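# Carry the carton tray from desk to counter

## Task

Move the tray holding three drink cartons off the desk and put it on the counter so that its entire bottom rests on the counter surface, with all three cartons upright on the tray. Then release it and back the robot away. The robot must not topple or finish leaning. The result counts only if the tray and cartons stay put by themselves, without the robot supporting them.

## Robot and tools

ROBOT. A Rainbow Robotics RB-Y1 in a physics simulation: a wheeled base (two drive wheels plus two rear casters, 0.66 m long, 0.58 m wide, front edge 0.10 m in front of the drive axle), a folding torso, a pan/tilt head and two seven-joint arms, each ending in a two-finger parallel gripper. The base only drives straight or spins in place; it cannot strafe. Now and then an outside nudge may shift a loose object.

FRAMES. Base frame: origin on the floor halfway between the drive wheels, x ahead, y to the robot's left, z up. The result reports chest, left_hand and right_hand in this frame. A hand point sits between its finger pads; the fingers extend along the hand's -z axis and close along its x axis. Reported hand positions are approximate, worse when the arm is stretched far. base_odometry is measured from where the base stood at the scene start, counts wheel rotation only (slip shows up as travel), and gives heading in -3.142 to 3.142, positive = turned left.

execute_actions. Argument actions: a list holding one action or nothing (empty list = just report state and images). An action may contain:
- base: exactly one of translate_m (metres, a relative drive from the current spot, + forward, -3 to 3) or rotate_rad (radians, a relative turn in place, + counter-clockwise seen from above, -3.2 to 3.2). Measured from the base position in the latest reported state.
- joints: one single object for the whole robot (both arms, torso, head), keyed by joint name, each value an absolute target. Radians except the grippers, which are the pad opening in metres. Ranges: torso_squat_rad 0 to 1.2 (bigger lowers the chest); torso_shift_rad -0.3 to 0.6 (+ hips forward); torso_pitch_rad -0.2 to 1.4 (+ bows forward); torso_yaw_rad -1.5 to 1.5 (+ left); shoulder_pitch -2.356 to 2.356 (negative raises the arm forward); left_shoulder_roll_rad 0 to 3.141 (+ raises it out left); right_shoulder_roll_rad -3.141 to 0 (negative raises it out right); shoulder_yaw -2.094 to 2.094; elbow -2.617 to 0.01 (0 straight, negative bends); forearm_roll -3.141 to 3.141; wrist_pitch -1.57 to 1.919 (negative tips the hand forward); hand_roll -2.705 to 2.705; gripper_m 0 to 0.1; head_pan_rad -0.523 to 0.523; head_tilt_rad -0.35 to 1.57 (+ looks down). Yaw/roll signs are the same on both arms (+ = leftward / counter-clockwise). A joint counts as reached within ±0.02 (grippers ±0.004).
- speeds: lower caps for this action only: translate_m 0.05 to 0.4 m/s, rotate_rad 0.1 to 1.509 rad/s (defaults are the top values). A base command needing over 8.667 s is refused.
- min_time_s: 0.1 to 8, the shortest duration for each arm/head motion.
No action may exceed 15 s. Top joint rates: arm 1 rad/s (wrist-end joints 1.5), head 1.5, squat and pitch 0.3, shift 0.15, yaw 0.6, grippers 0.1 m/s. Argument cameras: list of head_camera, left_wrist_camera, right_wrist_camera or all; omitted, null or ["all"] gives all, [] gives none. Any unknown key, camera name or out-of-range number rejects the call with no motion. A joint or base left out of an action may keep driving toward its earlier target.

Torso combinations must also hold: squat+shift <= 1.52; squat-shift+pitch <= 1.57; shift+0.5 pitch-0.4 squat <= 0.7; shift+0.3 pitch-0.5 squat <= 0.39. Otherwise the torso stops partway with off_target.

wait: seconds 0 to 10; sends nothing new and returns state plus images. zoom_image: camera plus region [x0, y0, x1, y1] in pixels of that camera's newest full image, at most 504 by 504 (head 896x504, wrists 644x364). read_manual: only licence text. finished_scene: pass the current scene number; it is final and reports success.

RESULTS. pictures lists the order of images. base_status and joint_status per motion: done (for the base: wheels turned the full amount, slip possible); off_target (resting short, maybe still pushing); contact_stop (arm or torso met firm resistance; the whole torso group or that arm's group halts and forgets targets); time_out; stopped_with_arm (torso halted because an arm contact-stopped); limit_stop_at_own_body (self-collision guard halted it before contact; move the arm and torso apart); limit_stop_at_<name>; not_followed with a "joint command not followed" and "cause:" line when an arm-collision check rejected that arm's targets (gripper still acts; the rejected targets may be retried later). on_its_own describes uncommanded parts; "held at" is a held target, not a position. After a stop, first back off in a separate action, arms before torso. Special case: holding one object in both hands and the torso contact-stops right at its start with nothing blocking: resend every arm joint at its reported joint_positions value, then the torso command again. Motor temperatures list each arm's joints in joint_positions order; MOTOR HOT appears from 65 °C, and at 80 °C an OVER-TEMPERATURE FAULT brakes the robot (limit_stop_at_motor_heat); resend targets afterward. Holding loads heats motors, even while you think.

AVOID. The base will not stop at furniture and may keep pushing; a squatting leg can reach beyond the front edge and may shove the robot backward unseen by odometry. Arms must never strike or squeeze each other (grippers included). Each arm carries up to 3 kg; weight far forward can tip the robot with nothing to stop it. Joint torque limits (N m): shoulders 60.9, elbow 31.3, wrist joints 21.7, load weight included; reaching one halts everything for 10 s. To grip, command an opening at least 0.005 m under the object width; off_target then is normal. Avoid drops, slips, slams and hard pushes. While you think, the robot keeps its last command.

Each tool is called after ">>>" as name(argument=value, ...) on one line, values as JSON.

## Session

>>> execute_actions(actions=[])

Scene clock: 0.00 s.
Motor temperatures (°C, as the motors report them): left_arm=[27 27 28 30 36 33 33] | right_arm=[31 26 29 30 41 32 30]
base_odometry: x=+0.000 y=+0.000 heading=+0.000 (m, m, rad; odometry frame)
base_status: not commanded
joint_positions: torso_squat_rad=+0.350 torso_shift_rad=-0.001 torso_pitch_rad=+0.000 torso_yaw_rad=-0.001 left_shoulder_pitch_rad=-0.014 left_shoulder_roll_rad=-0.007 left_shoulder_yaw_rad=+0.032 left_elbow_rad=-0.193 left_forearm_roll_rad=+0.042 left_wrist_pitch_rad=+0.003 left_hand_roll_rad=-0.016 left_gripper_m=+0.100 right_shoulder_pitch_rad=-0.021 right_shoulder_roll_rad=-0.004 right_shoulder_yaw_rad=+0.018 right_elbow_rad=-0.101 right_forearm_roll_rad=+0.022 right_wrist_pitch_rad=+0.002 right_hand_roll_rad=-0.052 right_gripper_m=+0.099 head_pan_rad=-0.001 head_tilt_rad=+0.401
joint_status: not commanded
chest: x=-0.2285 y=+0.0002 z=+1.2475 quat_wxyz=(+1.000, +0.000, +0.000, +0.000) (m; base frame)
left_hand: x=-0.1249 y=+0.2173 z=+0.5692 quat_wxyz=(+0.994, -0.004, -0.101, +0.026) (m; base frame)
right_hand: x=-0.1648 y=-0.2213 z=+0.5654 quat_wxyz=(+0.998, +0.000, -0.059, -0.002) (m; base frame)
pictures: head_camera, left_wrist_camera, right_wrist_camera
Images, in order (width x height): head_camera 896x504, left_wrist_camera 644x364, right_wrist_camera 644x364.

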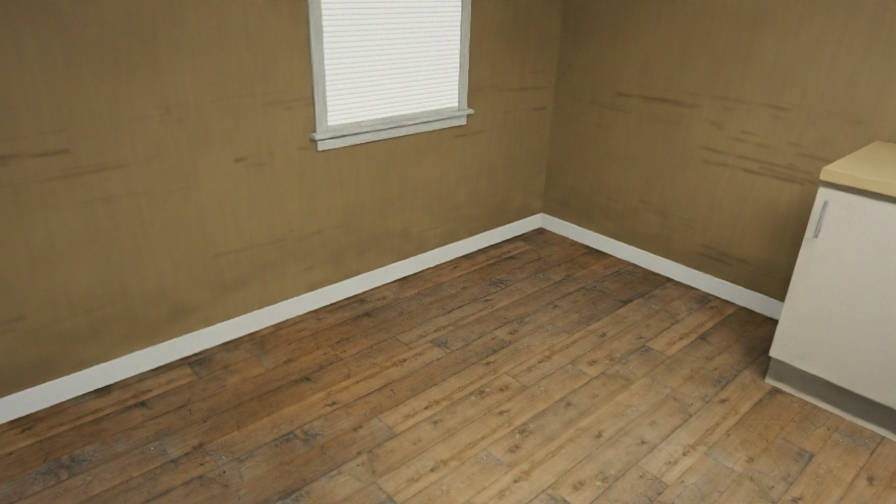

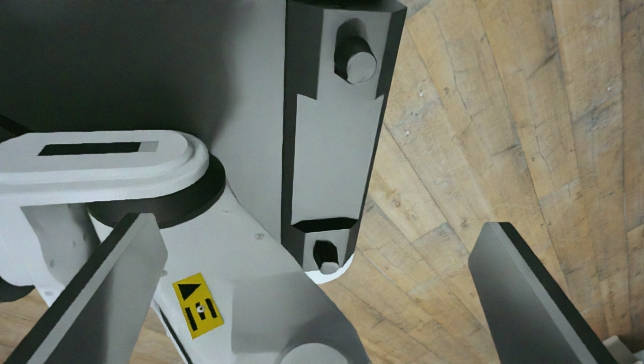

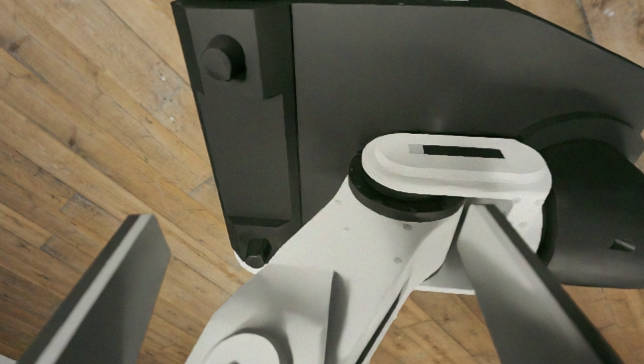

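>>> execute_actions(actions=[{"base":{"rotate_rad":2.2},"joints":{"head_tilt_rad":0.45,"left_shoulder_pitch_rad":-0.872,"left_shoulder_roll_rad":0.155,"left_shoulder_yaw_rad":0.296,"left_elbow_rad":-1.233,"left_forearm_roll_rad":0,"left_wrist_pitch_rad":1.814,"left_hand_roll_rad":-1.618,"right_shoulder_pitch_rad":-0.864,"right_shoulder_roll_rad":-0.155,"right_shoulder_yaw_rad":-0.296,"right_elbow_rad":-1.233,"right_forearm_roll_rad":0,"right_wrist_pitch_rad":1.814,"right_hand_roll_rad":1.618,"torso_squat_rad":0.3},"min_time_s":3.5}], cameras=["head_camera"])

Scene clock: 5.10 s.
Motor temperatures (°C, as the motors report them): left_arm=[27 27 28 30 36 33 33] | right_arm=[31 26 29 30 41 32 30]
base_odometry: x=+0.000 y=+0.000 heading=+2.199 (m, m, rad; odometry frame)
base_status: done
joint_positions: torso_squat_rad=+0.300 torso_shift_rad=-0.001 torso_pitch_rad=+0.000 torso_yaw_rad=-0.001 left_shoulder_pitch_rad=-0.872 left_shoulder_roll_rad=+0.155 left_shoulder_yaw_rad=+0.296 left_elbow_rad=-1.233 left_forearm_roll_rad=+0.000 left_wrist_pitch_rad=+1.814 left_hand_roll_rad=-1.618 left_gripper_m=+0.100 right_shoulder_pitch_rad=-0.864 right_shoulder_roll_rad=-0.155 right_shoulder_yaw_rad=-0.296 right_elbow_rad=-1.233 right_forearm_roll_rad=+0.000 right_wrist_pitch_rad=+1.814 right_hand_roll_rad=+1.618 right_gripper_m=+0.099 head_pan_rad=-0.001 head_tilt_rad=+0.450
joint_status: all done
chest: x=-0.2286 y=+0.0002 z=+1.2587 quat_wxyz=(+1.000, +0.000, +0.000, +0.000) (m; base frame)
left_hand: x=+0.2986 y=+0.2442 z=+1.0564 quat_wxyz=(+0.700, +0.099, -0.091, -0.701) (m; base frame)
right_hand: x=+0.2963 y=-0.2458 z=+1.0528 quat_wxyz=(+0.702, -0.097, -0.088, +0.700) (m; base frame)
pictures: head_camera
Images, in order (width x height): head_camera 896x504.

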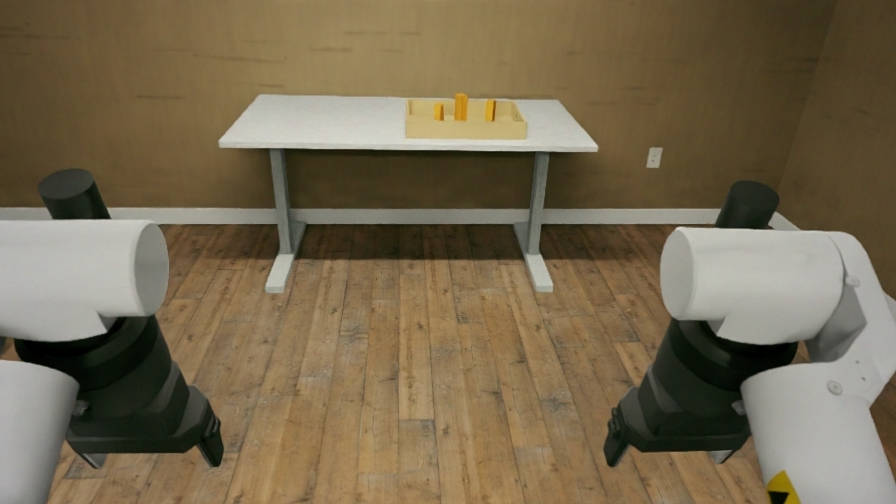

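>>> zoom_image(camera="head_camera", region=[380, 75, 560, 165])

>>> zoom_image(camera="head_camera", region=[200, 80, 620, 310])

Region (380, 75, 560, 165) of head_camera's 896x504 image, scaled by 2.800, with more detail than that image has.

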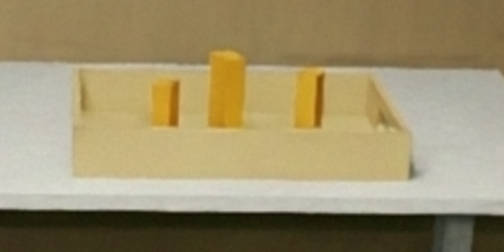

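Region (200, 80, 620, 310) of head_camera's 896x504 image, scaled by 1.200, with more detail than that image has; it fills the top 276 rows of this view, and the rest is white.

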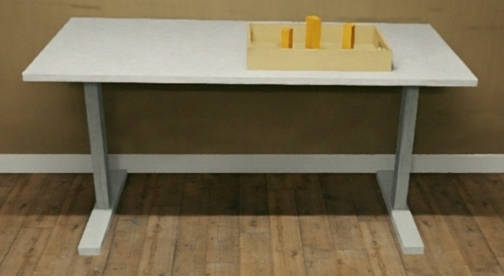

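>>> execute_actions(actions=[{"base":{"rotate_rad":-0.102}}], cameras=[])

>>> execute_actions(actions=[{"base":{"translate_m":1.97},"joints":{"head_tilt_rad":0.9}}], cameras=["head_camera"])

>>> execute_actions(actions=[{"base":{"rotate_rad":0.105},"joints":{"torso_squat_rad":0.5}}])

Scene clock: 7.93 s.
Motor temperatures (°C, as the motors report them): left_arm=[27 27 28 30 36 33 33] | right_arm=[31 26 29 30 41 32 30]
base_odometry: x=+0.000 y=+0.000 heading=+2.098 (m, m, rad; odometry frame)
base_status: done
joint_positions: torso_squat_rad=+0.300 torso_shift_rad=-0.001 torso_pitch_rad=+0.000 torso_yaw_rad=-0.001 left_shoulder_pitch_rad=-0.872 left_shoulder_roll_rad=+0.155 left_shoulder_yaw_rad=+0.296 left_elbow_rad=-1.233 left_forearm_roll_rad=+0.000 left_wrist_pitch_rad=+1.814 left_hand_roll_rad=-1.618 left_gripper_m=+0.100 right_shoulder_pitch_rad=-0.864 right_shoulder_roll_rad=-0.155 right_shoulder_yaw_rad=-0.296 right_elbow_rad=-1.233 right_forearm_roll_rad=+0.000 right_wrist_pitch_rad=+1.814 right_hand_roll_rad=+1.618 right_gripper_m=+0.099 head_pan_rad=-0.001 head_tilt_rad=+0.450
joint_status: not commanded
chest: x=-0.2286 y=+0.0003 z=+1.2587 quat_wxyz=(+1.000, +0.000, +0.000, +0.000) (m; base frame)
left_hand: x=+0.2986 y=+0.2442 z=+1.0564 quat_wxyz=(+0.700, +0.099, -0.091, -0.701) (m; base frame)
right_hand: x=+0.2963 y=-0.2458 z=+1.0528 quat_wxyz=(+0.702, -0.097, -0.088, +0.700) (m; base frame)
pictures: none
No camera images: the call's "cameras" was empty. Leave "cameras" out to get every camera's image.

Scene clock: 14.43 s.
Motor temperatures (°C, as the motors report them): left_arm=[27 27 28 30 36 33 33] | right_arm=[31 26 29 30 41 32 30]
base_odometry: x=-0.993 y=+1.702 heading=+2.099 (m, m, rad; odometry frame)
base_status: done
joint_positions: torso_squat_rad=+0.300 torso_shift_rad=-0.001 torso_pitch_rad=+0.000 torso_yaw_rad=-0.001 left_shoulder_pitch_rad=-0.872 left_shoulder_roll_rad=+0.155 left_shoulder_yaw_rad=+0.296 left_elbow_rad=-1.233 left_forearm_roll_rad=+0.000 left_wrist_pitch_rad=+1.814 left_hand_roll_rad=-1.618 left_gripper_m=+0.100 right_shoulder_pitch_rad=-0.864 right_shoulder_roll_rad=-0.155 right_shoulder_yaw_rad=-0.296 right_elbow_rad=-1.233 right_forearm_roll_rad=+0.000 right_wrist_pitch_rad=+1.814 right_hand_roll_rad=+1.618 right_gripper_m=+0.099 head_pan_rad=-0.001 head_tilt_rad=+0.900
joint_status: all done
chest: x=-0.2285 y=+0.0003 z=+1.2587 quat_wxyz=(+1.000, +0.000, +0.000, +0.000) (m; base frame)
left_hand: x=+0.2987 y=+0.2442 z=+1.0564 quat_wxyz=(+0.700, +0.099, -0.091, -0.701) (m; base frame)
right_hand: x=+0.2964 y=-0.2458 z=+1.0528 quat_wxyz=(+0.702, -0.097, -0.088, +0.700) (m; base frame)
pictures: head_camera
Images, in order (width x height): head_camera 896x504.

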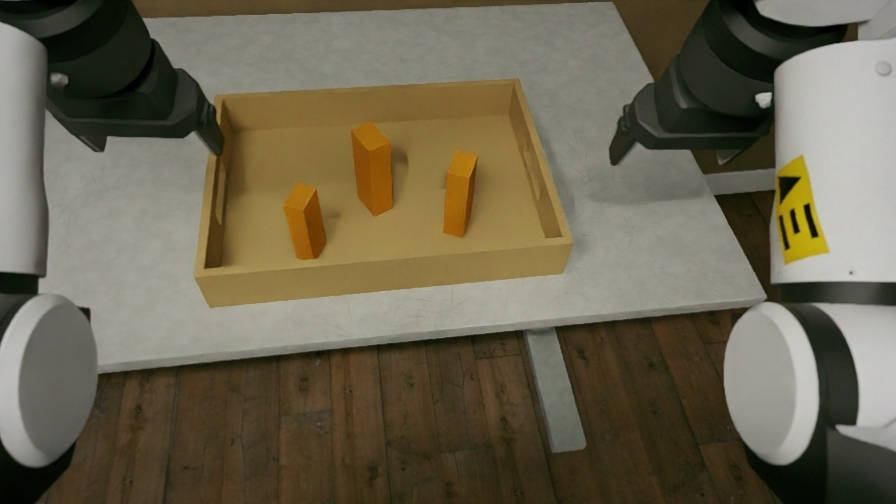

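Scene clock: 15.90 s.
Motor temperatures (°C, as the motors report them): left_arm=[27 27 28 30 36 33 33] | right_arm=[31 26 29 30 41 32 30]
base_odometry: x=-0.993 y=+1.702 heading=+2.204 (m, m, rad; odometry frame)
base_status: done
joint_positions: torso_squat_rad=+0.500 torso_shift_rad=-0.001 torso_pitch_rad=+0.000 torso_yaw_rad=-0.001 left_shoulder_pitch_rad=-0.872 left_shoulder_roll_rad=+0.155 left_shoulder_yaw_rad=+0.296 left_elbow_rad=-1.233 left_forearm_roll_rad=+0.000 left_wrist_pitch_rad=+1.814 left_hand_roll_rad=-1.618 left_gripper_m=+0.100 right_shoulder_pitch_rad=-0.864 right_shoulder_roll_rad=-0.155 right_shoulder_yaw_rad=-0.296 right_elbow_rad=-1.233 right_forearm_roll_rad=+0.000 right_wrist_pitch_rad=+1.814 right_hand_roll_rad=+1.618 right_gripper_m=+0.099 head_pan_rad=-0.001 head_tilt_rad=+0.900
joint_status: all done
chest: x=-0.2286 y=+0.0002 z=+1.2042 quat_wxyz=(+1.000, +0.000, +0.000, +0.000) (m; base frame)
left_hand: x=+0.2987 y=+0.2442 z=+1.0021 quat_wxyz=(+0.700, +0.099, -0.091, -0.701) (m; base frame)
right_hand: x=+0.2964 y=-0.2459 z=+0.9985 quat_wxyz=(+0.702, -0.097, -0.088, +0.700) (m; base frame)
pictures: head_camera, left_wrist_camera, right_wrist_camera
Images, in order (width x height): head_camera 896x504, left_wrist_camera 644x364, right_wrist_camera 644x364.

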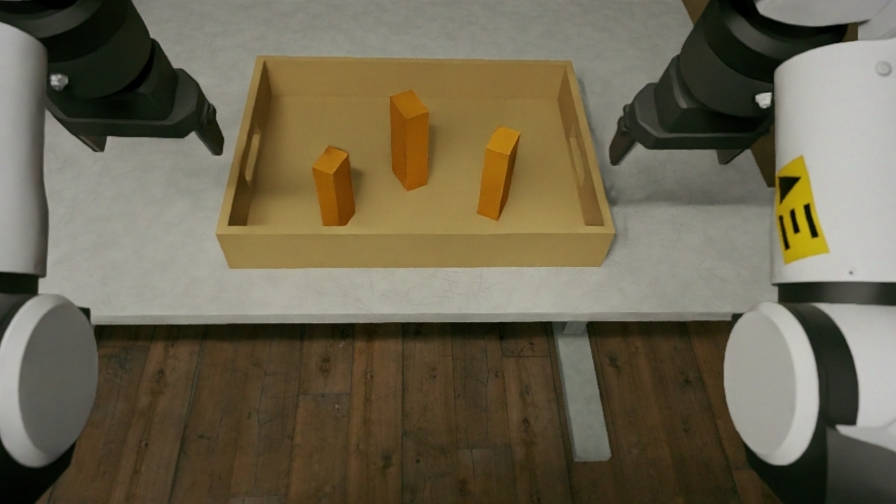

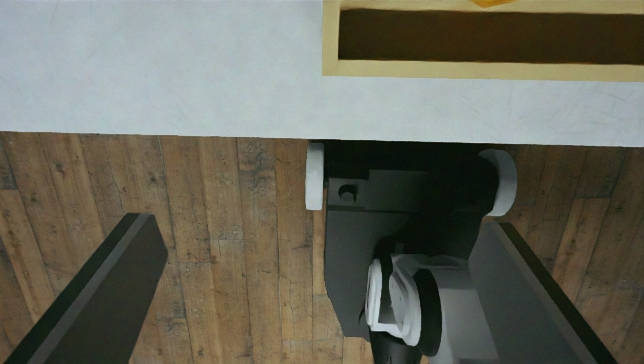

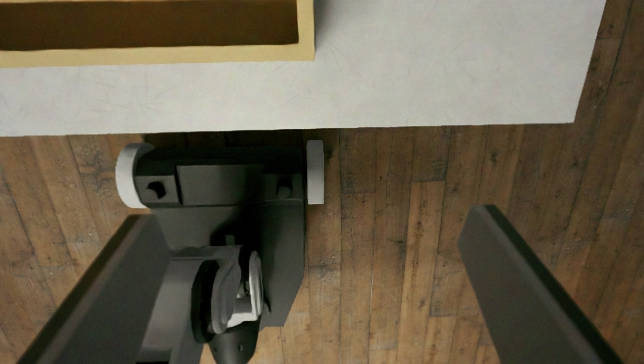

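>>> execute_actions(actions=[{"base":{"translate_m":0.17},"joints":{"torso_squat_rad":0.79,"left_shoulder_pitch_rad":-0.8755,"left_shoulder_roll_rad":0.144,"left_shoulder_yaw_rad":0.287,"left_hand_roll_rad":-1.603,"right_shoulder_pitch_rad":-0.867,"right_shoulder_roll_rad":-0.146,"right_shoulder_yaw_rad":-0.288,"right_hand_roll_rad":1.605}}])

Scene clock: 18.93 s.
Motor temperatures (°C, as the motors report them): left_arm=[27 27 28 30 36 33 33] | right_arm=[31 26 29 30 41 32 30]
base_odometry: x=-1.094 y=+1.839 heading=+2.204 (m, m, rad; odometry frame)
base_status: done
joint_positions: torso_squat_rad=+0.790 torso_shift_rad=-0.001 torso_pitch_rad=+0.000 torso_yaw_rad=-0.001 left_shoulder_pitch_rad=-0.875 left_shoulder_roll_rad=+0.144 left_shoulder_yaw_rad=+0.287 left_elbow_rad=-1.233 left_forearm_roll_rad=+0.000 left_wrist_pitch_rad=+1.814 left_hand_roll_rad=-1.603 left_gripper_m=+0.100 right_shoulder_pitch_rad=-0.867 right_shoulder_roll_rad=-0.146 right_shoulder_yaw_rad=-0.288 right_elbow_rad=-1.233 right_forearm_roll_rad=+0.000 right_wrist_pitch_rad=+1.814 right_hand_roll_rad=+1.605 right_gripper_m=+0.099 head_pan_rad=-0.001 head_tilt_rad=+0.900
joint_status: all done
chest: x=-0.2284 y=+0.0002 z=+1.0826 quat_wxyz=(+1.000, +0.000, +0.000, +0.000) (m; base frame)
left_hand: x=+0.2992 y=+0.2363 z=+0.8805 quat_wxyz=(+0.700, +0.098, -0.092, -0.701) (m; base frame)
right_hand: x=+0.2969 y=-0.2393 z=+0.8770 quat_wxyz=(+0.702, -0.096, -0.089, +0.700) (m; base frame)
pictures: head_camera, left_wrist_camera, right_wrist_camera
Images, in order (width x height): head_camera 896x504, left_wrist_camera 644x364, right_wrist_camera 644x364.

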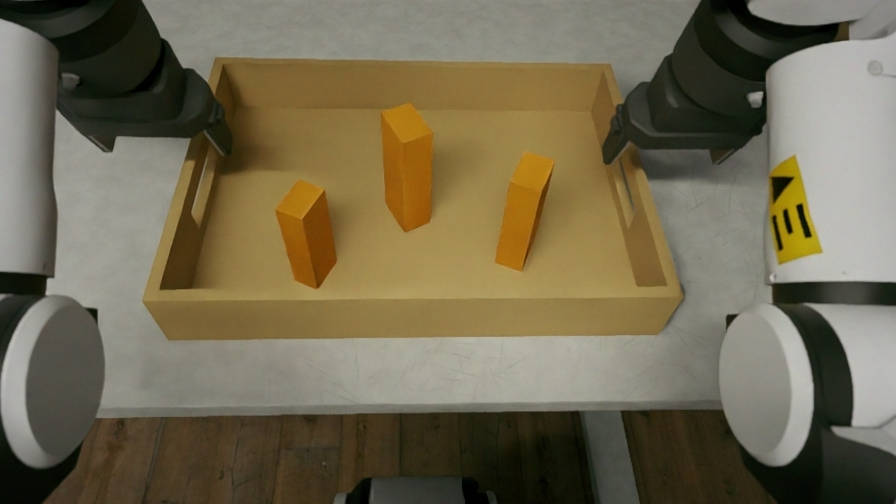

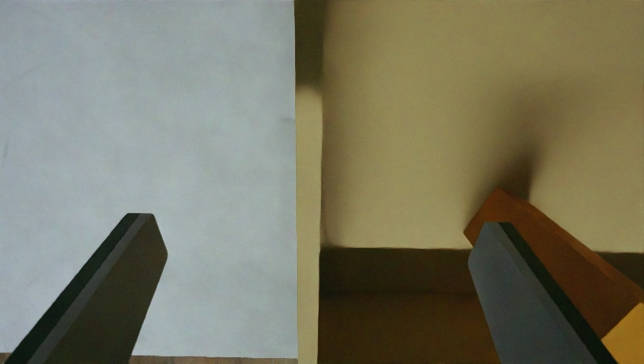

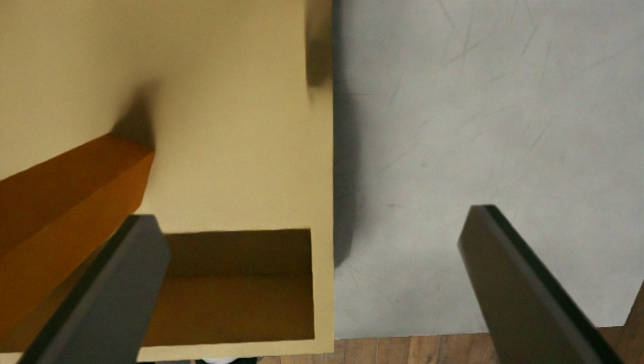

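>>> zoom_image(camera="head_camera", region=[130, 120, 330, 320])

>>> zoom_image(camera="head_camera", region=[520, 50, 720, 320])

Region (130, 120, 330, 320) of head_camera's 896x504 image, scaled by 2.520, with more detail than that image has.

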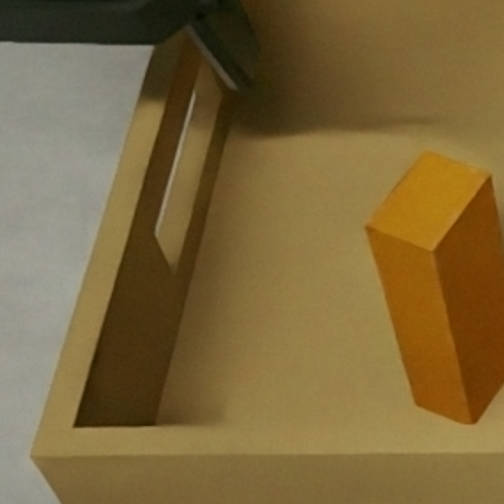

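Region (520, 50, 720, 320) of head_camera's 896x504 image, scaled by 1.867, with more detail than that image has; it fills the left 373 columns of this view, and the rest is white.

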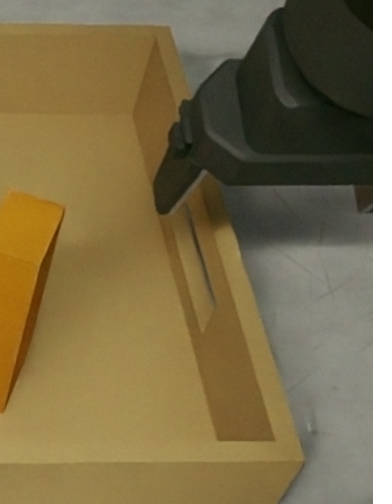

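>>> execute_actions(actions=[{"joints":{"torso_squat_rad":0.914,"left_shoulder_pitch_rad":-0.873,"left_shoulder_roll_rad":0.151,"left_shoulder_yaw_rad":0.293,"left_hand_roll_rad":-1.60,"right_shoulder_pitch_rad":-0.865,"right_shoulder_roll_rad":-0.153,"right_shoulder_yaw_rad":-0.294,"right_hand_roll_rad":1.61,"left_gripper_m":0.05,"right_gripper_m":0.05}}])

Scene clock: 21.27 s.
Motor temperatures (°C, as the motors report them): left_arm=[27 27 28 30 36 33 33] | right_arm=[31 26 29 30 41 32 30]
base_odometry: x=-1.094 y=+1.839 heading=+2.204 (m, m, rad; odometry frame)
base_status: not commanded
joint_positions: torso_squat_rad=+0.914 torso_shift_rad=-0.001 torso_pitch_rad=+0.000 torso_yaw_rad=-0.001 left_shoulder_pitch_rad=-0.873 left_shoulder_roll_rad=+0.151 left_shoulder_yaw_rad=+0.293 left_elbow_rad=-1.233 left_forearm_roll_rad=+0.000 left_wrist_pitch_rad=+1.814 left_hand_roll_rad=-1.600 left_gripper_m=+0.050 right_shoulder_pitch_rad=-0.865 right_shoulder_roll_rad=-0.153 right_shoulder_yaw_rad=-0.294 right_elbow_rad=-1.233 right_forearm_roll_rad=+0.000 right_wrist_pitch_rad=+1.814 right_hand_roll_rad=+1.610 right_gripper_m=+0.050 head_pan_rad=-0.001 head_tilt_rad=+0.900
joint_status: all done
chest: x=-0.2284 y=+0.0002 z=+1.0173 quat_wxyz=(+1.000, +0.000, +0.000, +0.000) (m; base frame)
left_hand: x=+0.2989 y=+0.2414 z=+0.8151 quat_wxyz=(+0.705, +0.098, -0.092, -0.697) (m; base frame)
right_hand: x=+0.2968 y=-0.2444 z=+0.8119 quat_wxyz=(+0.704, -0.097, -0.089, +0.698) (m; base frame)
pictures: head_camera, left_wrist_camera, right_wrist_camera
Images, in order (width x height): head_camera 896x504, left_wrist_camera 644x364, right_wrist_camera 644x364.

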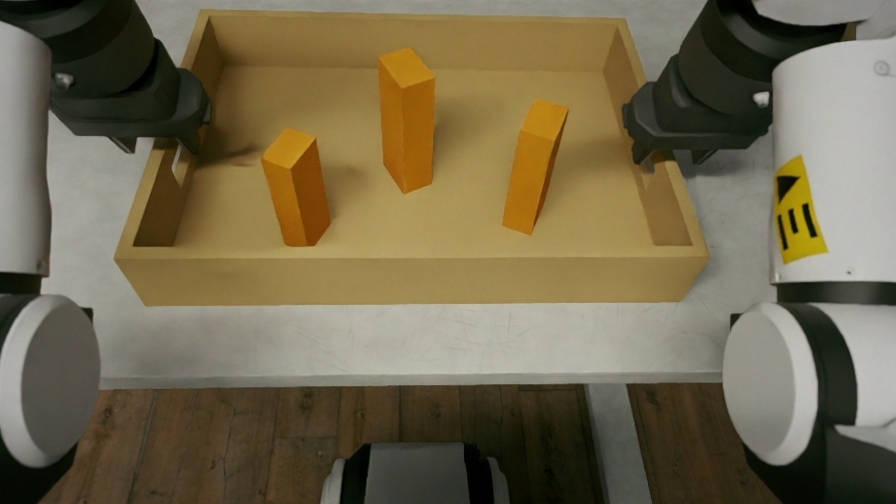

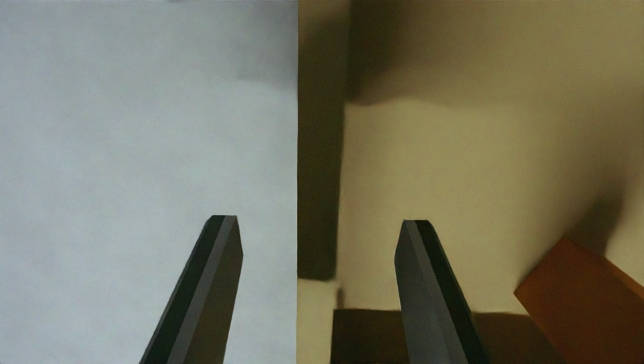

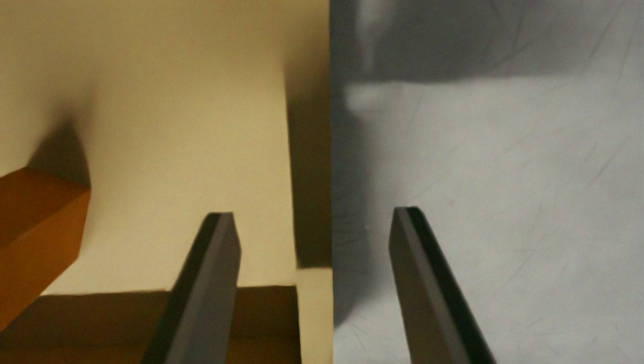

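>>> execute_actions(actions=[{"joints":{"torso_squat_rad":0.963,"left_gripper_m":0.025,"right_gripper_m":0.025}}])

Scene clock: 22.57 s.
Motor temperatures (°C, as the motors report them): left_arm=[27 27 28 30 36 33 33] | right_arm=[31 26 29 30 41 32 30]
base_odometry: x=-1.094 y=+1.839 heading=+2.204 (m, m, rad; odometry frame)
base_status: not commanded
joint_positions: torso_squat_rad=+0.963 torso_shift_rad=-0.001 torso_pitch_rad=+0.000 torso_yaw_rad=-0.001 left_shoulder_pitch_rad=-0.873 left_shoulder_roll_rad=+0.151 left_shoulder_yaw_rad=+0.293 left_elbow_rad=-1.233 left_forearm_roll_rad=+0.000 left_wrist_pitch_rad=+1.814 left_hand_roll_rad=-1.600 left_gripper_m=+0.025 right_shoulder_pitch_rad=-0.865 right_shoulder_roll_rad=-0.153 right_shoulder_yaw_rad=-0.294 right_elbow_rad=-1.233 right_forearm_roll_rad=+0.000 right_wrist_pitch_rad=+1.814 right_hand_roll_rad=+1.610 right_gripper_m=+0.025 head_pan_rad=-0.001 head_tilt_rad=+0.900
joint_status: all done
chest: x=-0.2284 y=+0.0002 z=+0.9897 quat_wxyz=(+1.000, +0.000, +0.000, +0.000) (m; base frame)
left_hand: x=+0.2990 y=+0.2414 z=+0.7874 quat_wxyz=(+0.705, +0.098, -0.092, -0.697) (m; base frame)
right_hand: x=+0.2968 y=-0.2444 z=+0.7842 quat_wxyz=(+0.704, -0.097, -0.089, +0.698) (m; base frame)
pictures: head_camera, left_wrist_camera, right_wrist_camera
Images, in order (width x height): head_camera 896x504, left_wrist_camera 644x364, right_wrist_camera 644x364.

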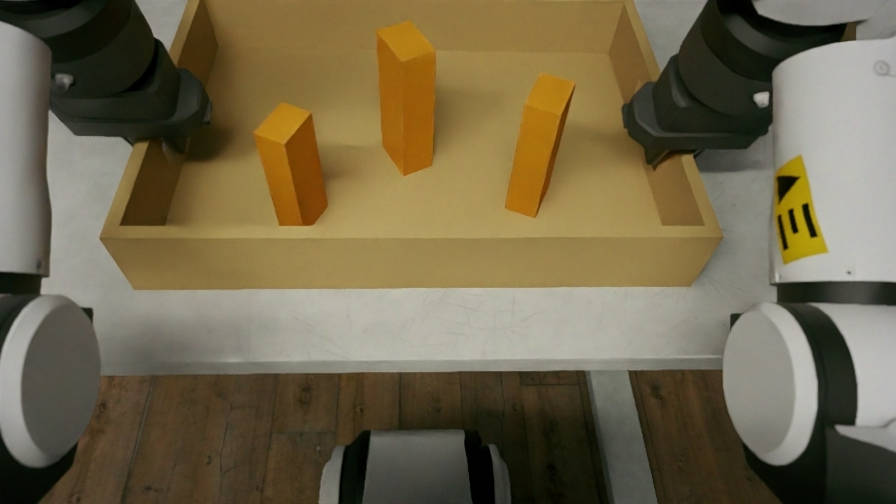

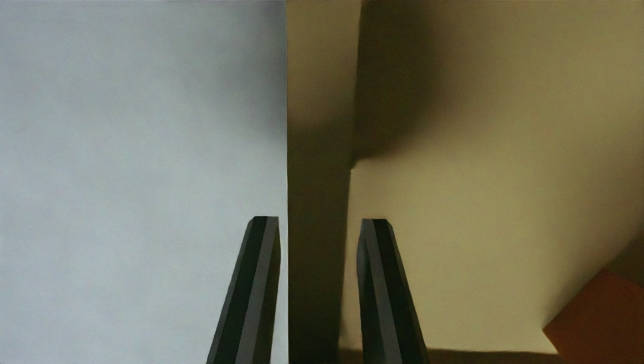

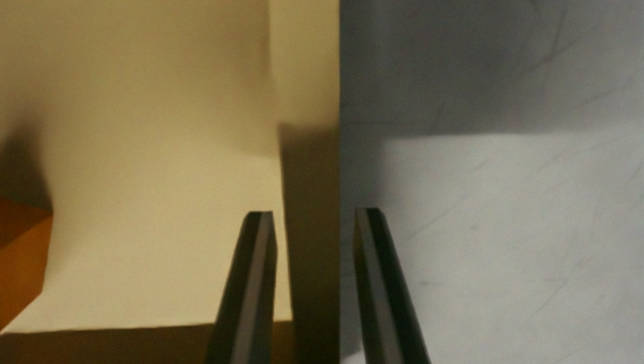

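>>> execute_actions(actions=[{"joints":{"left_gripper_m":0.0,"right_gripper_m":0.0}}], cameras=[])

>>> execute_actions(actions=[{"joints":{"torso_squat_rad":0.9}}])

Scene clock: 23.53 s.
Motor temperatures (°C, as the motors report them): left_arm=[27 27 28 30 36 33 33] | right_arm=[31 26 29 30 41 32 30]
base_odometry: x=-1.094 y=+1.839 heading=+2.204 (m, m, rad; odometry frame)
base_status: not commanded
joint_positions: torso_squat_rad=+0.963 torso_shift_rad=-0.001 torso_pitch_rad=+0.000 torso_yaw_rad=-0.001 left_shoulder_pitch_rad=-0.873 left_shoulder_roll_rad=+0.151 left_shoulder_yaw_rad=+0.293 left_elbow_rad=-1.233 left_forearm_roll_rad=+0.000 left_wrist_pitch_rad=+1.814 left_hand_roll_rad=-1.600 left_gripper_m=+0.012 right_shoulder_pitch_rad=-0.865 right_shoulder_roll_rad=-0.153 right_shoulder_yaw_rad=-0.294 right_elbow_rad=-1.233 right_forearm_roll_rad=+0.000 right_wrist_pitch_rad=+1.814 right_hand_roll_rad=+1.610 right_gripper_m=+0.011 head_pan_rad=-0.001 head_tilt_rad=+0.900
joint_status: left_gripper_m off_target (ended at +0.012, target +0.000); right_gripper_m off_target (ended at +0.011, target +0.000)
chest: x=-0.2284 y=+0.0002 z=+0.9897 quat_wxyz=(+1.000, +0.000, +0.000, +0.000) (m; base frame)
left_hand: x=+0.2989 y=+0.2416 z=+0.7874 quat_wxyz=(+0.705, +0.098, -0.092, -0.697) (m; base frame)
right_hand: x=+0.2968 y=-0.2444 z=+0.7842 quat_wxyz=(+0.704, -0.097, -0.089, +0.698) (m; base frame)
pictures: none
No camera images: the call's "cameras" was empty. Leave "cameras" out to get every camera's image.

Scene clock: 24.47 s.
Motor temperatures (°C, as the motors report them): left_arm=[27 27 28 30 36 33 33] | right_arm=[32 26 29 30 41 32 30]
base_odometry: x=-1.094 y=+1.839 heading=+2.204 (m, m, rad; odometry frame)
base_status: not commanded
joint_positions: torso_squat_rad=+0.900 torso_shift_rad=-0.001 torso_pitch_rad=+0.001 torso_yaw_rad=-0.001 left_shoulder_pitch_rad=-0.872 left_shoulder_roll_rad=+0.151 left_shoulder_yaw_rad=+0.293 left_elbow_rad=-1.232 left_forearm_roll_rad=+0.000 left_wrist_pitch_rad=+1.814 left_hand_roll_rad=-1.600 left_gripper_m=+0.012 right_shoulder_pitch_rad=-0.864 right_shoulder_roll_rad=-0.153 right_shoulder_yaw_rad=-0.294 right_elbow_rad=-1.232 right_forearm_roll_rad=+0.000 right_wrist_pitch_rad=+1.814 right_hand_roll_rad=+1.610 right_gripper_m=+0.011 head_pan_rad=-0.001 head_tilt_rad=+0.900
joint_status: all done
chest: x=-0.2281 y=+0.0002 z=+1.0251 quat_wxyz=(+1.000, +0.000, +0.000, +0.000) (m; base frame)
left_hand: x=+0.2987 y=+0.2417 z=+0.8216 quat_wxyz=(+0.705, +0.097, -0.091, -0.697) (m; base frame)
right_hand: x=+0.2966 y=-0.2445 z=+0.8185 quat_wxyz=(+0.704, -0.096, -0.088, +0.698) (m; base frame)
pictures: head_camera, left_wrist_camera, right_wrist_camera
Images, in order (width x height): head_camera 896x504, left_wrist_camera 644x364, right_wrist_camera 644x364.

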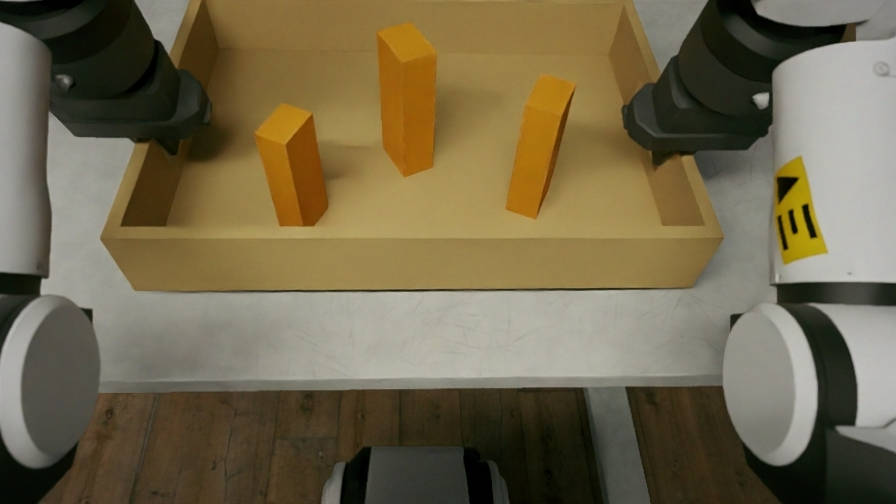

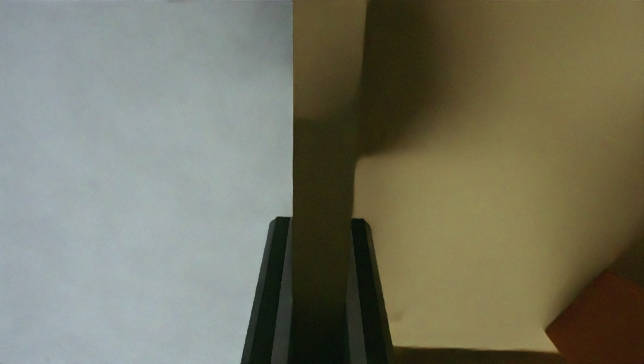

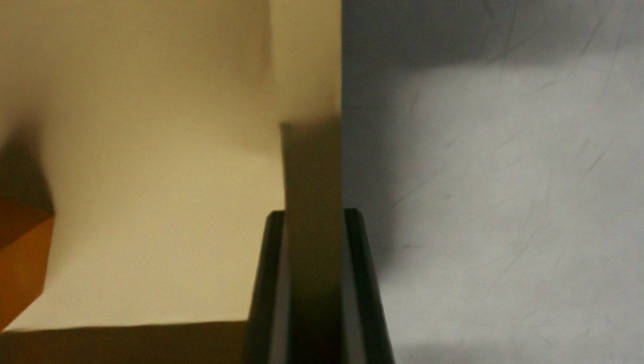

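>>> execute_actions(actions=[{"base":{"translate_m":-0.8},"joints":{"torso_squat_rad":0.0,"head_tilt_rad":0.5}}], cameras=["head_camera"])

>>> execute_actions(actions=[{"base":{"rotate_rad":3.08},"speeds":{"rotate_rad":1.0}}], cameras=["head_camera"])

Scene clock: 28.67 s.
Motor temperatures (°C, as the motors report them): left_arm=[27 27 28 30 36 33 33] | right_arm=[32 26 29 30 41 32 30]
base_odometry: x=-0.620 y=+1.194 heading=+2.205 (m, m, rad; odometry frame)
base_status: done
joint_positions: torso_squat_rad=+0.000 torso_shift_rad=-0.001 torso_pitch_rad=+0.001 torso_yaw_rad=-0.001 left_shoulder_pitch_rad=-0.871 left_shoulder_roll_rad=+0.151 left_shoulder_yaw_rad=+0.293 left_elbow_rad=-1.232 left_forearm_roll_rad=+0.000 left_wrist_pitch_rad=+1.814 left_hand_roll_rad=-1.600 left_gripper_m=+0.012 right_shoulder_pitch_rad=-0.864 right_shoulder_roll_rad=-0.153 right_shoulder_yaw_rad=-0.294 right_elbow_rad=-1.232 right_forearm_roll_rad=+0.000 right_wrist_pitch_rad=+1.814 right_hand_roll_rad=+1.610 right_gripper_m=+0.011 head_pan_rad=-0.001 head_tilt_rad=+0.500
joint_status: all done
chest: x=-0.2281 y=+0.0003 z=+1.2899 quat_wxyz=(+1.000, +0.000, +0.000, +0.000) (m; base frame)
left_hand: x=+0.2985 y=+0.2418 z=+1.0863 quat_wxyz=(+0.705, +0.097, -0.091, -0.697) (m; base frame)
right_hand: x=+0.2964 y=-0.2444 z=+1.0832 quat_wxyz=(+0.704, -0.096, -0.088, +0.698) (m; base frame)
pictures: head_camera
Images, in order (width x height): head_camera 896x504.

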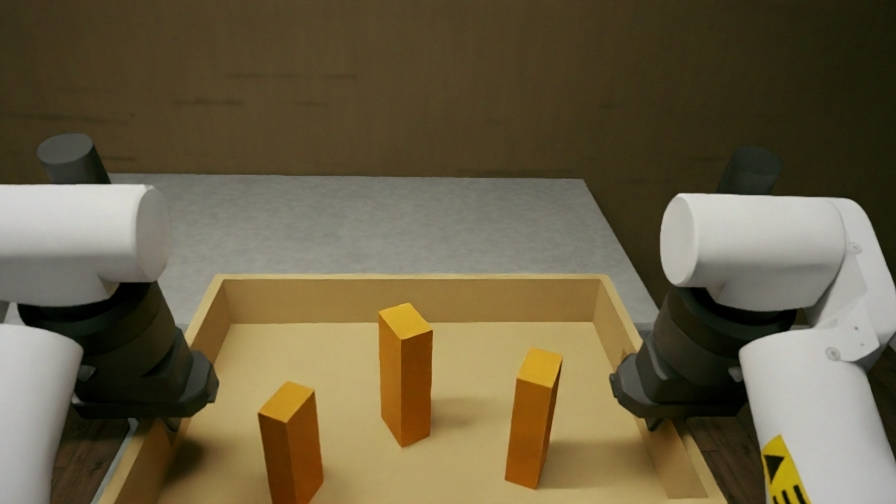

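Scene clock: 34.10 s.
Motor temperatures (°C, as the motors report them): left_arm=[27 27 28 30 36 33 33] | right_arm=[32 26 29 30 41 32 30]
base_odometry: x=-0.620 y=+1.194 heading=-0.998 (m, m, rad; odometry frame)
base_status: done
joint_positions: torso_squat_rad=+0.000 torso_shift_rad=-0.001 torso_pitch_rad=+0.001 torso_yaw_rad=-0.001 left_shoulder_pitch_rad=-0.871 left_shoulder_roll_rad=+0.151 left_shoulder_yaw_rad=+0.293 left_elbow_rad=-1.232 left_forearm_roll_rad=+0.000 left_wrist_pitch_rad=+1.814 left_hand_roll_rad=-1.600 left_gripper_m=+0.012 right_shoulder_pitch_rad=-0.864 right_shoulder_roll_rad=-0.153 right_shoulder_yaw_rad=-0.294 right_elbow_rad=-1.232 right_forearm_roll_rad=+0.000 right_wrist_pitch_rad=+1.814 right_hand_roll_rad=+1.610 right_gripper_m=+0.011 head_pan_rad=-0.001 head_tilt_rad=+0.500
joint_status: not commanded
chest: x=-0.2282 y=+0.0003 z=+1.2899 quat_wxyz=(+1.000, +0.000, +0.000, +0.000) (m; base frame)
left_hand: x=+0.2985 y=+0.2418 z=+1.0864 quat_wxyz=(+0.705, +0.097, -0.091, -0.697) (m; base frame)
right_hand: x=+0.2963 y=-0.2445 z=+1.0832 quat_wxyz=(+0.704, -0.096, -0.088, +0.698) (m; base frame)
pictures: head_camera
Images, in order (width x height): head_camera 896x504.

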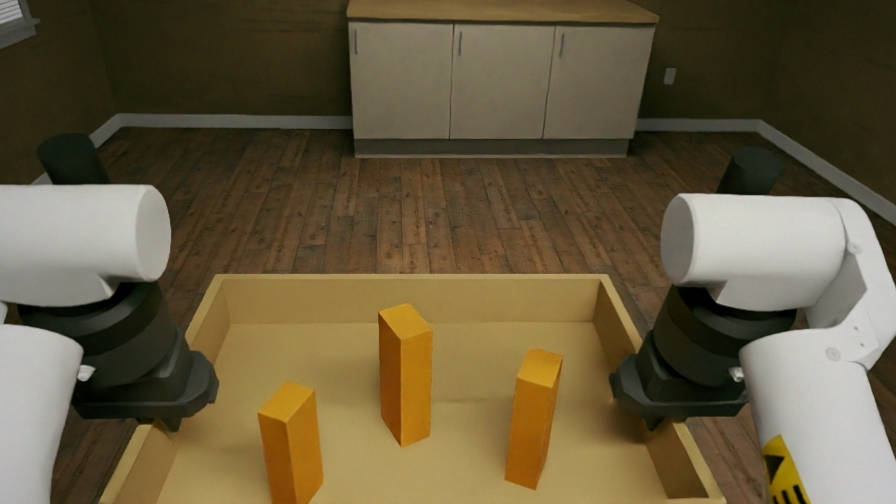

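>>> zoom_image(camera="head_camera", region=[200, 0, 704, 280])

Region (200, 0, 704, 280) of head_camera's 896x504 image, scaled by 1.000.

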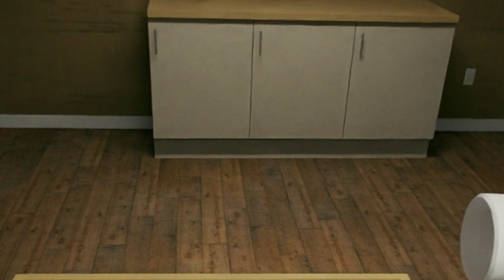

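>>> execute_actions(actions=[{"base":{"rotate_rad":-0.06}}], cameras=[])

>>> execute_actions(actions=[{"base":{"translate_m":2.85},"joints":{"torso_shift_rad":0.2,"head_tilt_rad":0.45}}])

Scene clock: 36.40 s.
Motor temperatures (°C, as the motors report them): left_arm=[27 27 28 30 36 33 33] | right_arm=[32 26 29 30 41 32 30]
base_odometry: x=-0.620 y=+1.194 heading=-1.058 (m, m, rad; odometry frame)
base_status: done
joint_positions: torso_squat_rad=+0.000 torso_shift_rad=-0.001 torso_pitch_rad=+0.001 torso_yaw_rad=-0.001 left_shoulder_pitch_rad=-0.871 left_shoulder_roll_rad=+0.151 left_shoulder_yaw_rad=+0.293 left_elbow_rad=-1.232 left_forearm_roll_rad=+0.000 left_wrist_pitch_rad=+1.814 left_hand_roll_rad=-1.600 left_gripper_m=+0.012 right_shoulder_pitch_rad=-0.864 right_shoulder_roll_rad=-0.153 right_shoulder_yaw_rad=-0.294 right_elbow_rad=-1.232 right_forearm_roll_rad=+0.000 right_wrist_pitch_rad=+1.814 right_hand_roll_rad=+1.610 right_gripper_m=+0.011 head_pan_rad=-0.001 head_tilt_rad=+0.500
joint_status: not commanded
chest: x=-0.2282 y=+0.0003 z=+1.2899 quat_wxyz=(+1.000, +0.000, +0.000, +0.000) (m; base frame)
left_hand: x=+0.2985 y=+0.2418 z=+1.0864 quat_wxyz=(+0.705, +0.097, -0.091, -0.697) (m; base frame)
right_hand: x=+0.2963 y=-0.2444 z=+1.0832 quat_wxyz=(+0.704, -0.096, -0.088, +0.698) (m; base frame)
pictures: none
No camera images: the call's "cameras" was empty. Leave "cameras" out to get every camera's image.

Scene clock: 44.90 s.
Motor temperatures (°C, as the motors report them): left_arm=[28 27 28 30 36 33 33] | right_arm=[32 26 29 30 41 32 30]
base_odometry: x=+0.781 y=-1.288 heading=-1.057 (m, m, rad; odometry frame)
base_status: done
joint_positions: torso_squat_rad=+0.000 torso_shift_rad=+0.200 torso_pitch_rad=+0.001 torso_yaw_rad=-0.001 left_shoulder_pitch_rad=-0.871 left_shoulder_roll_rad=+0.151 left_shoulder_yaw_rad=+0.293 left_elbow_rad=-1.232 left_forearm_roll_rad=+0.000 left_wrist_pitch_rad=+1.814 left_hand_roll_rad=-1.600 left_gripper_m=+0.012 right_shoulder_pitch_rad=-0.864 right_shoulder_roll_rad=-0.153 right_shoulder_yaw_rad=-0.294 right_elbow_rad=-1.232 right_forearm_roll_rad=+0.000 right_wrist_pitch_rad=+1.814 right_hand_roll_rad=+1.610 right_gripper_m=+0.011 head_pan_rad=-0.001 head_tilt_rad=+0.450
joint_status: all done
chest: x=-0.0885 y=+0.0003 z=+1.2759 quat_wxyz=(+1.000, +0.000, +0.000, +0.000) (m; base frame)
left_hand: x=+0.4382 y=+0.2418 z=+1.0723 quat_wxyz=(+0.705, +0.097, -0.091, -0.697) (m; base frame)
right_hand: x=+0.4360 y=-0.2445 z=+1.0691 quat_wxyz=(+0.704, -0.096, -0.088, +0.698) (m; base frame)
pictures: head_camera, left_wrist_camera, right_wrist_camera
Images, in order (width x height): head_camera 896x504, left_wrist_camera 644x364, right_wrist_camera 644x364.

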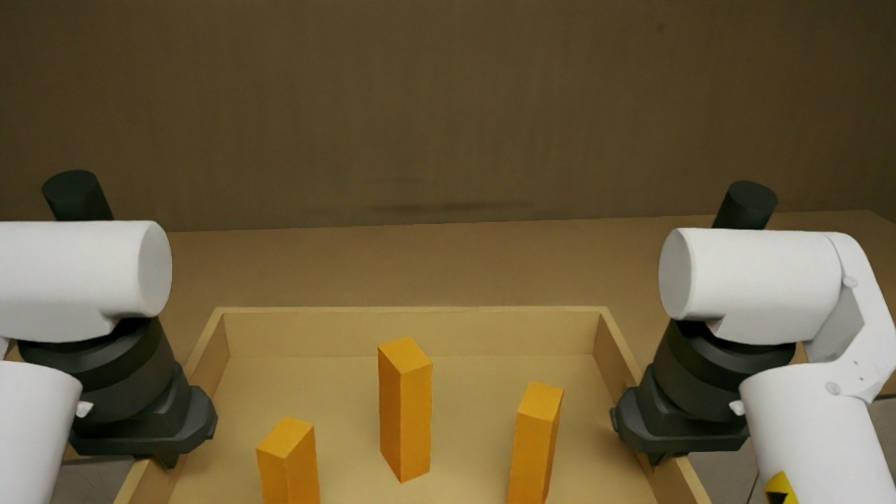

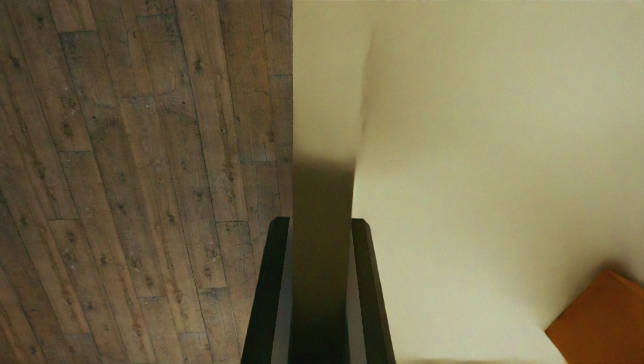

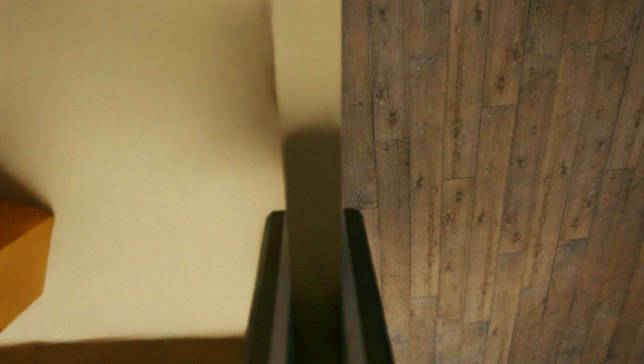

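>>> execute_actions(actions=[{"base":{"translate_m":0.45},"joints":{"torso_squat_rad":0.3,"head_tilt_rad":1.0}}])

Scene clock: 47.90 s.
Motor temperatures (°C, as the motors report them): left_arm=[28 27 28 30 36 33 33] | right_arm=[32 26 29 30 41 32 30]
base_odometry: x=+1.003 y=-1.679 heading=-1.055 (m, m, rad; odometry frame)
base_status: done
joint_positions: torso_squat_rad=+0.300 torso_shift_rad=+0.200 torso_pitch_rad=+0.001 torso_yaw_rad=-0.001 left_shoulder_pitch_rad=-0.871 left_shoulder_roll_rad=+0.151 left_shoulder_yaw_rad=+0.293 left_elbow_rad=-1.232 left_forearm_roll_rad=+0.000 left_wrist_pitch_rad=+1.814 left_hand_roll_rad=-1.600 left_gripper_m=+0.012 right_shoulder_pitch_rad=-0.864 right_shoulder_roll_rad=-0.153 right_shoulder_yaw_rad=-0.294 right_elbow_rad=-1.232 right_forearm_roll_rad=+0.000 right_wrist_pitch_rad=+1.814 right_hand_roll_rad=+1.610 right_gripper_m=+0.011 head_pan_rad=-0.001 head_tilt_rad=+1.000
joint_status: all done
chest: x=-0.0947 y=+0.0003 z=+1.2453 quat_wxyz=(+1.000, +0.000, +0.000, +0.000) (m; base frame)
left_hand: x=+0.4320 y=+0.2418 z=+1.0417 quat_wxyz=(+0.705, +0.097, -0.091, -0.697) (m; base frame)
right_hand: x=+0.4298 y=-0.2445 z=+1.0385 quat_wxyz=(+0.704, -0.096, -0.088, +0.698) (m; base frame)
pictures: head_camera, left_wrist_camera, right_wrist_camera
Images, in order (width x height): head_camera 896x504, left_wrist_camera 644x364, right_wrist_camera 644x364.

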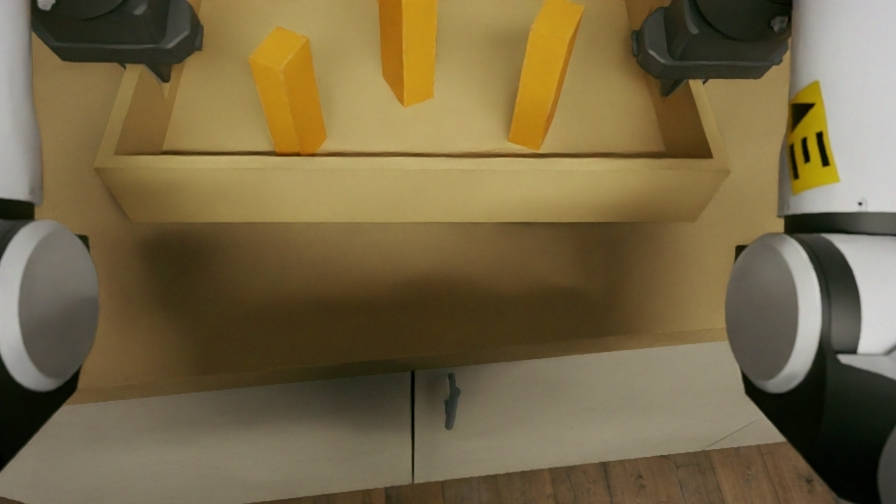

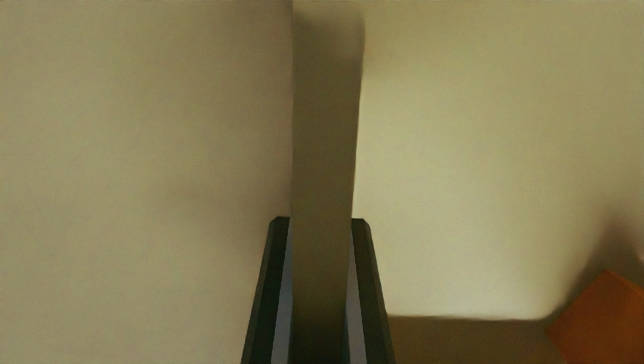

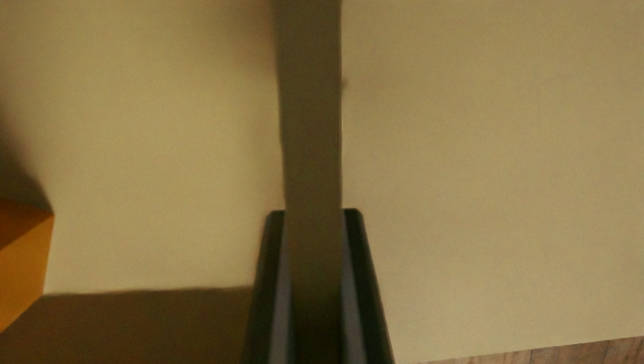

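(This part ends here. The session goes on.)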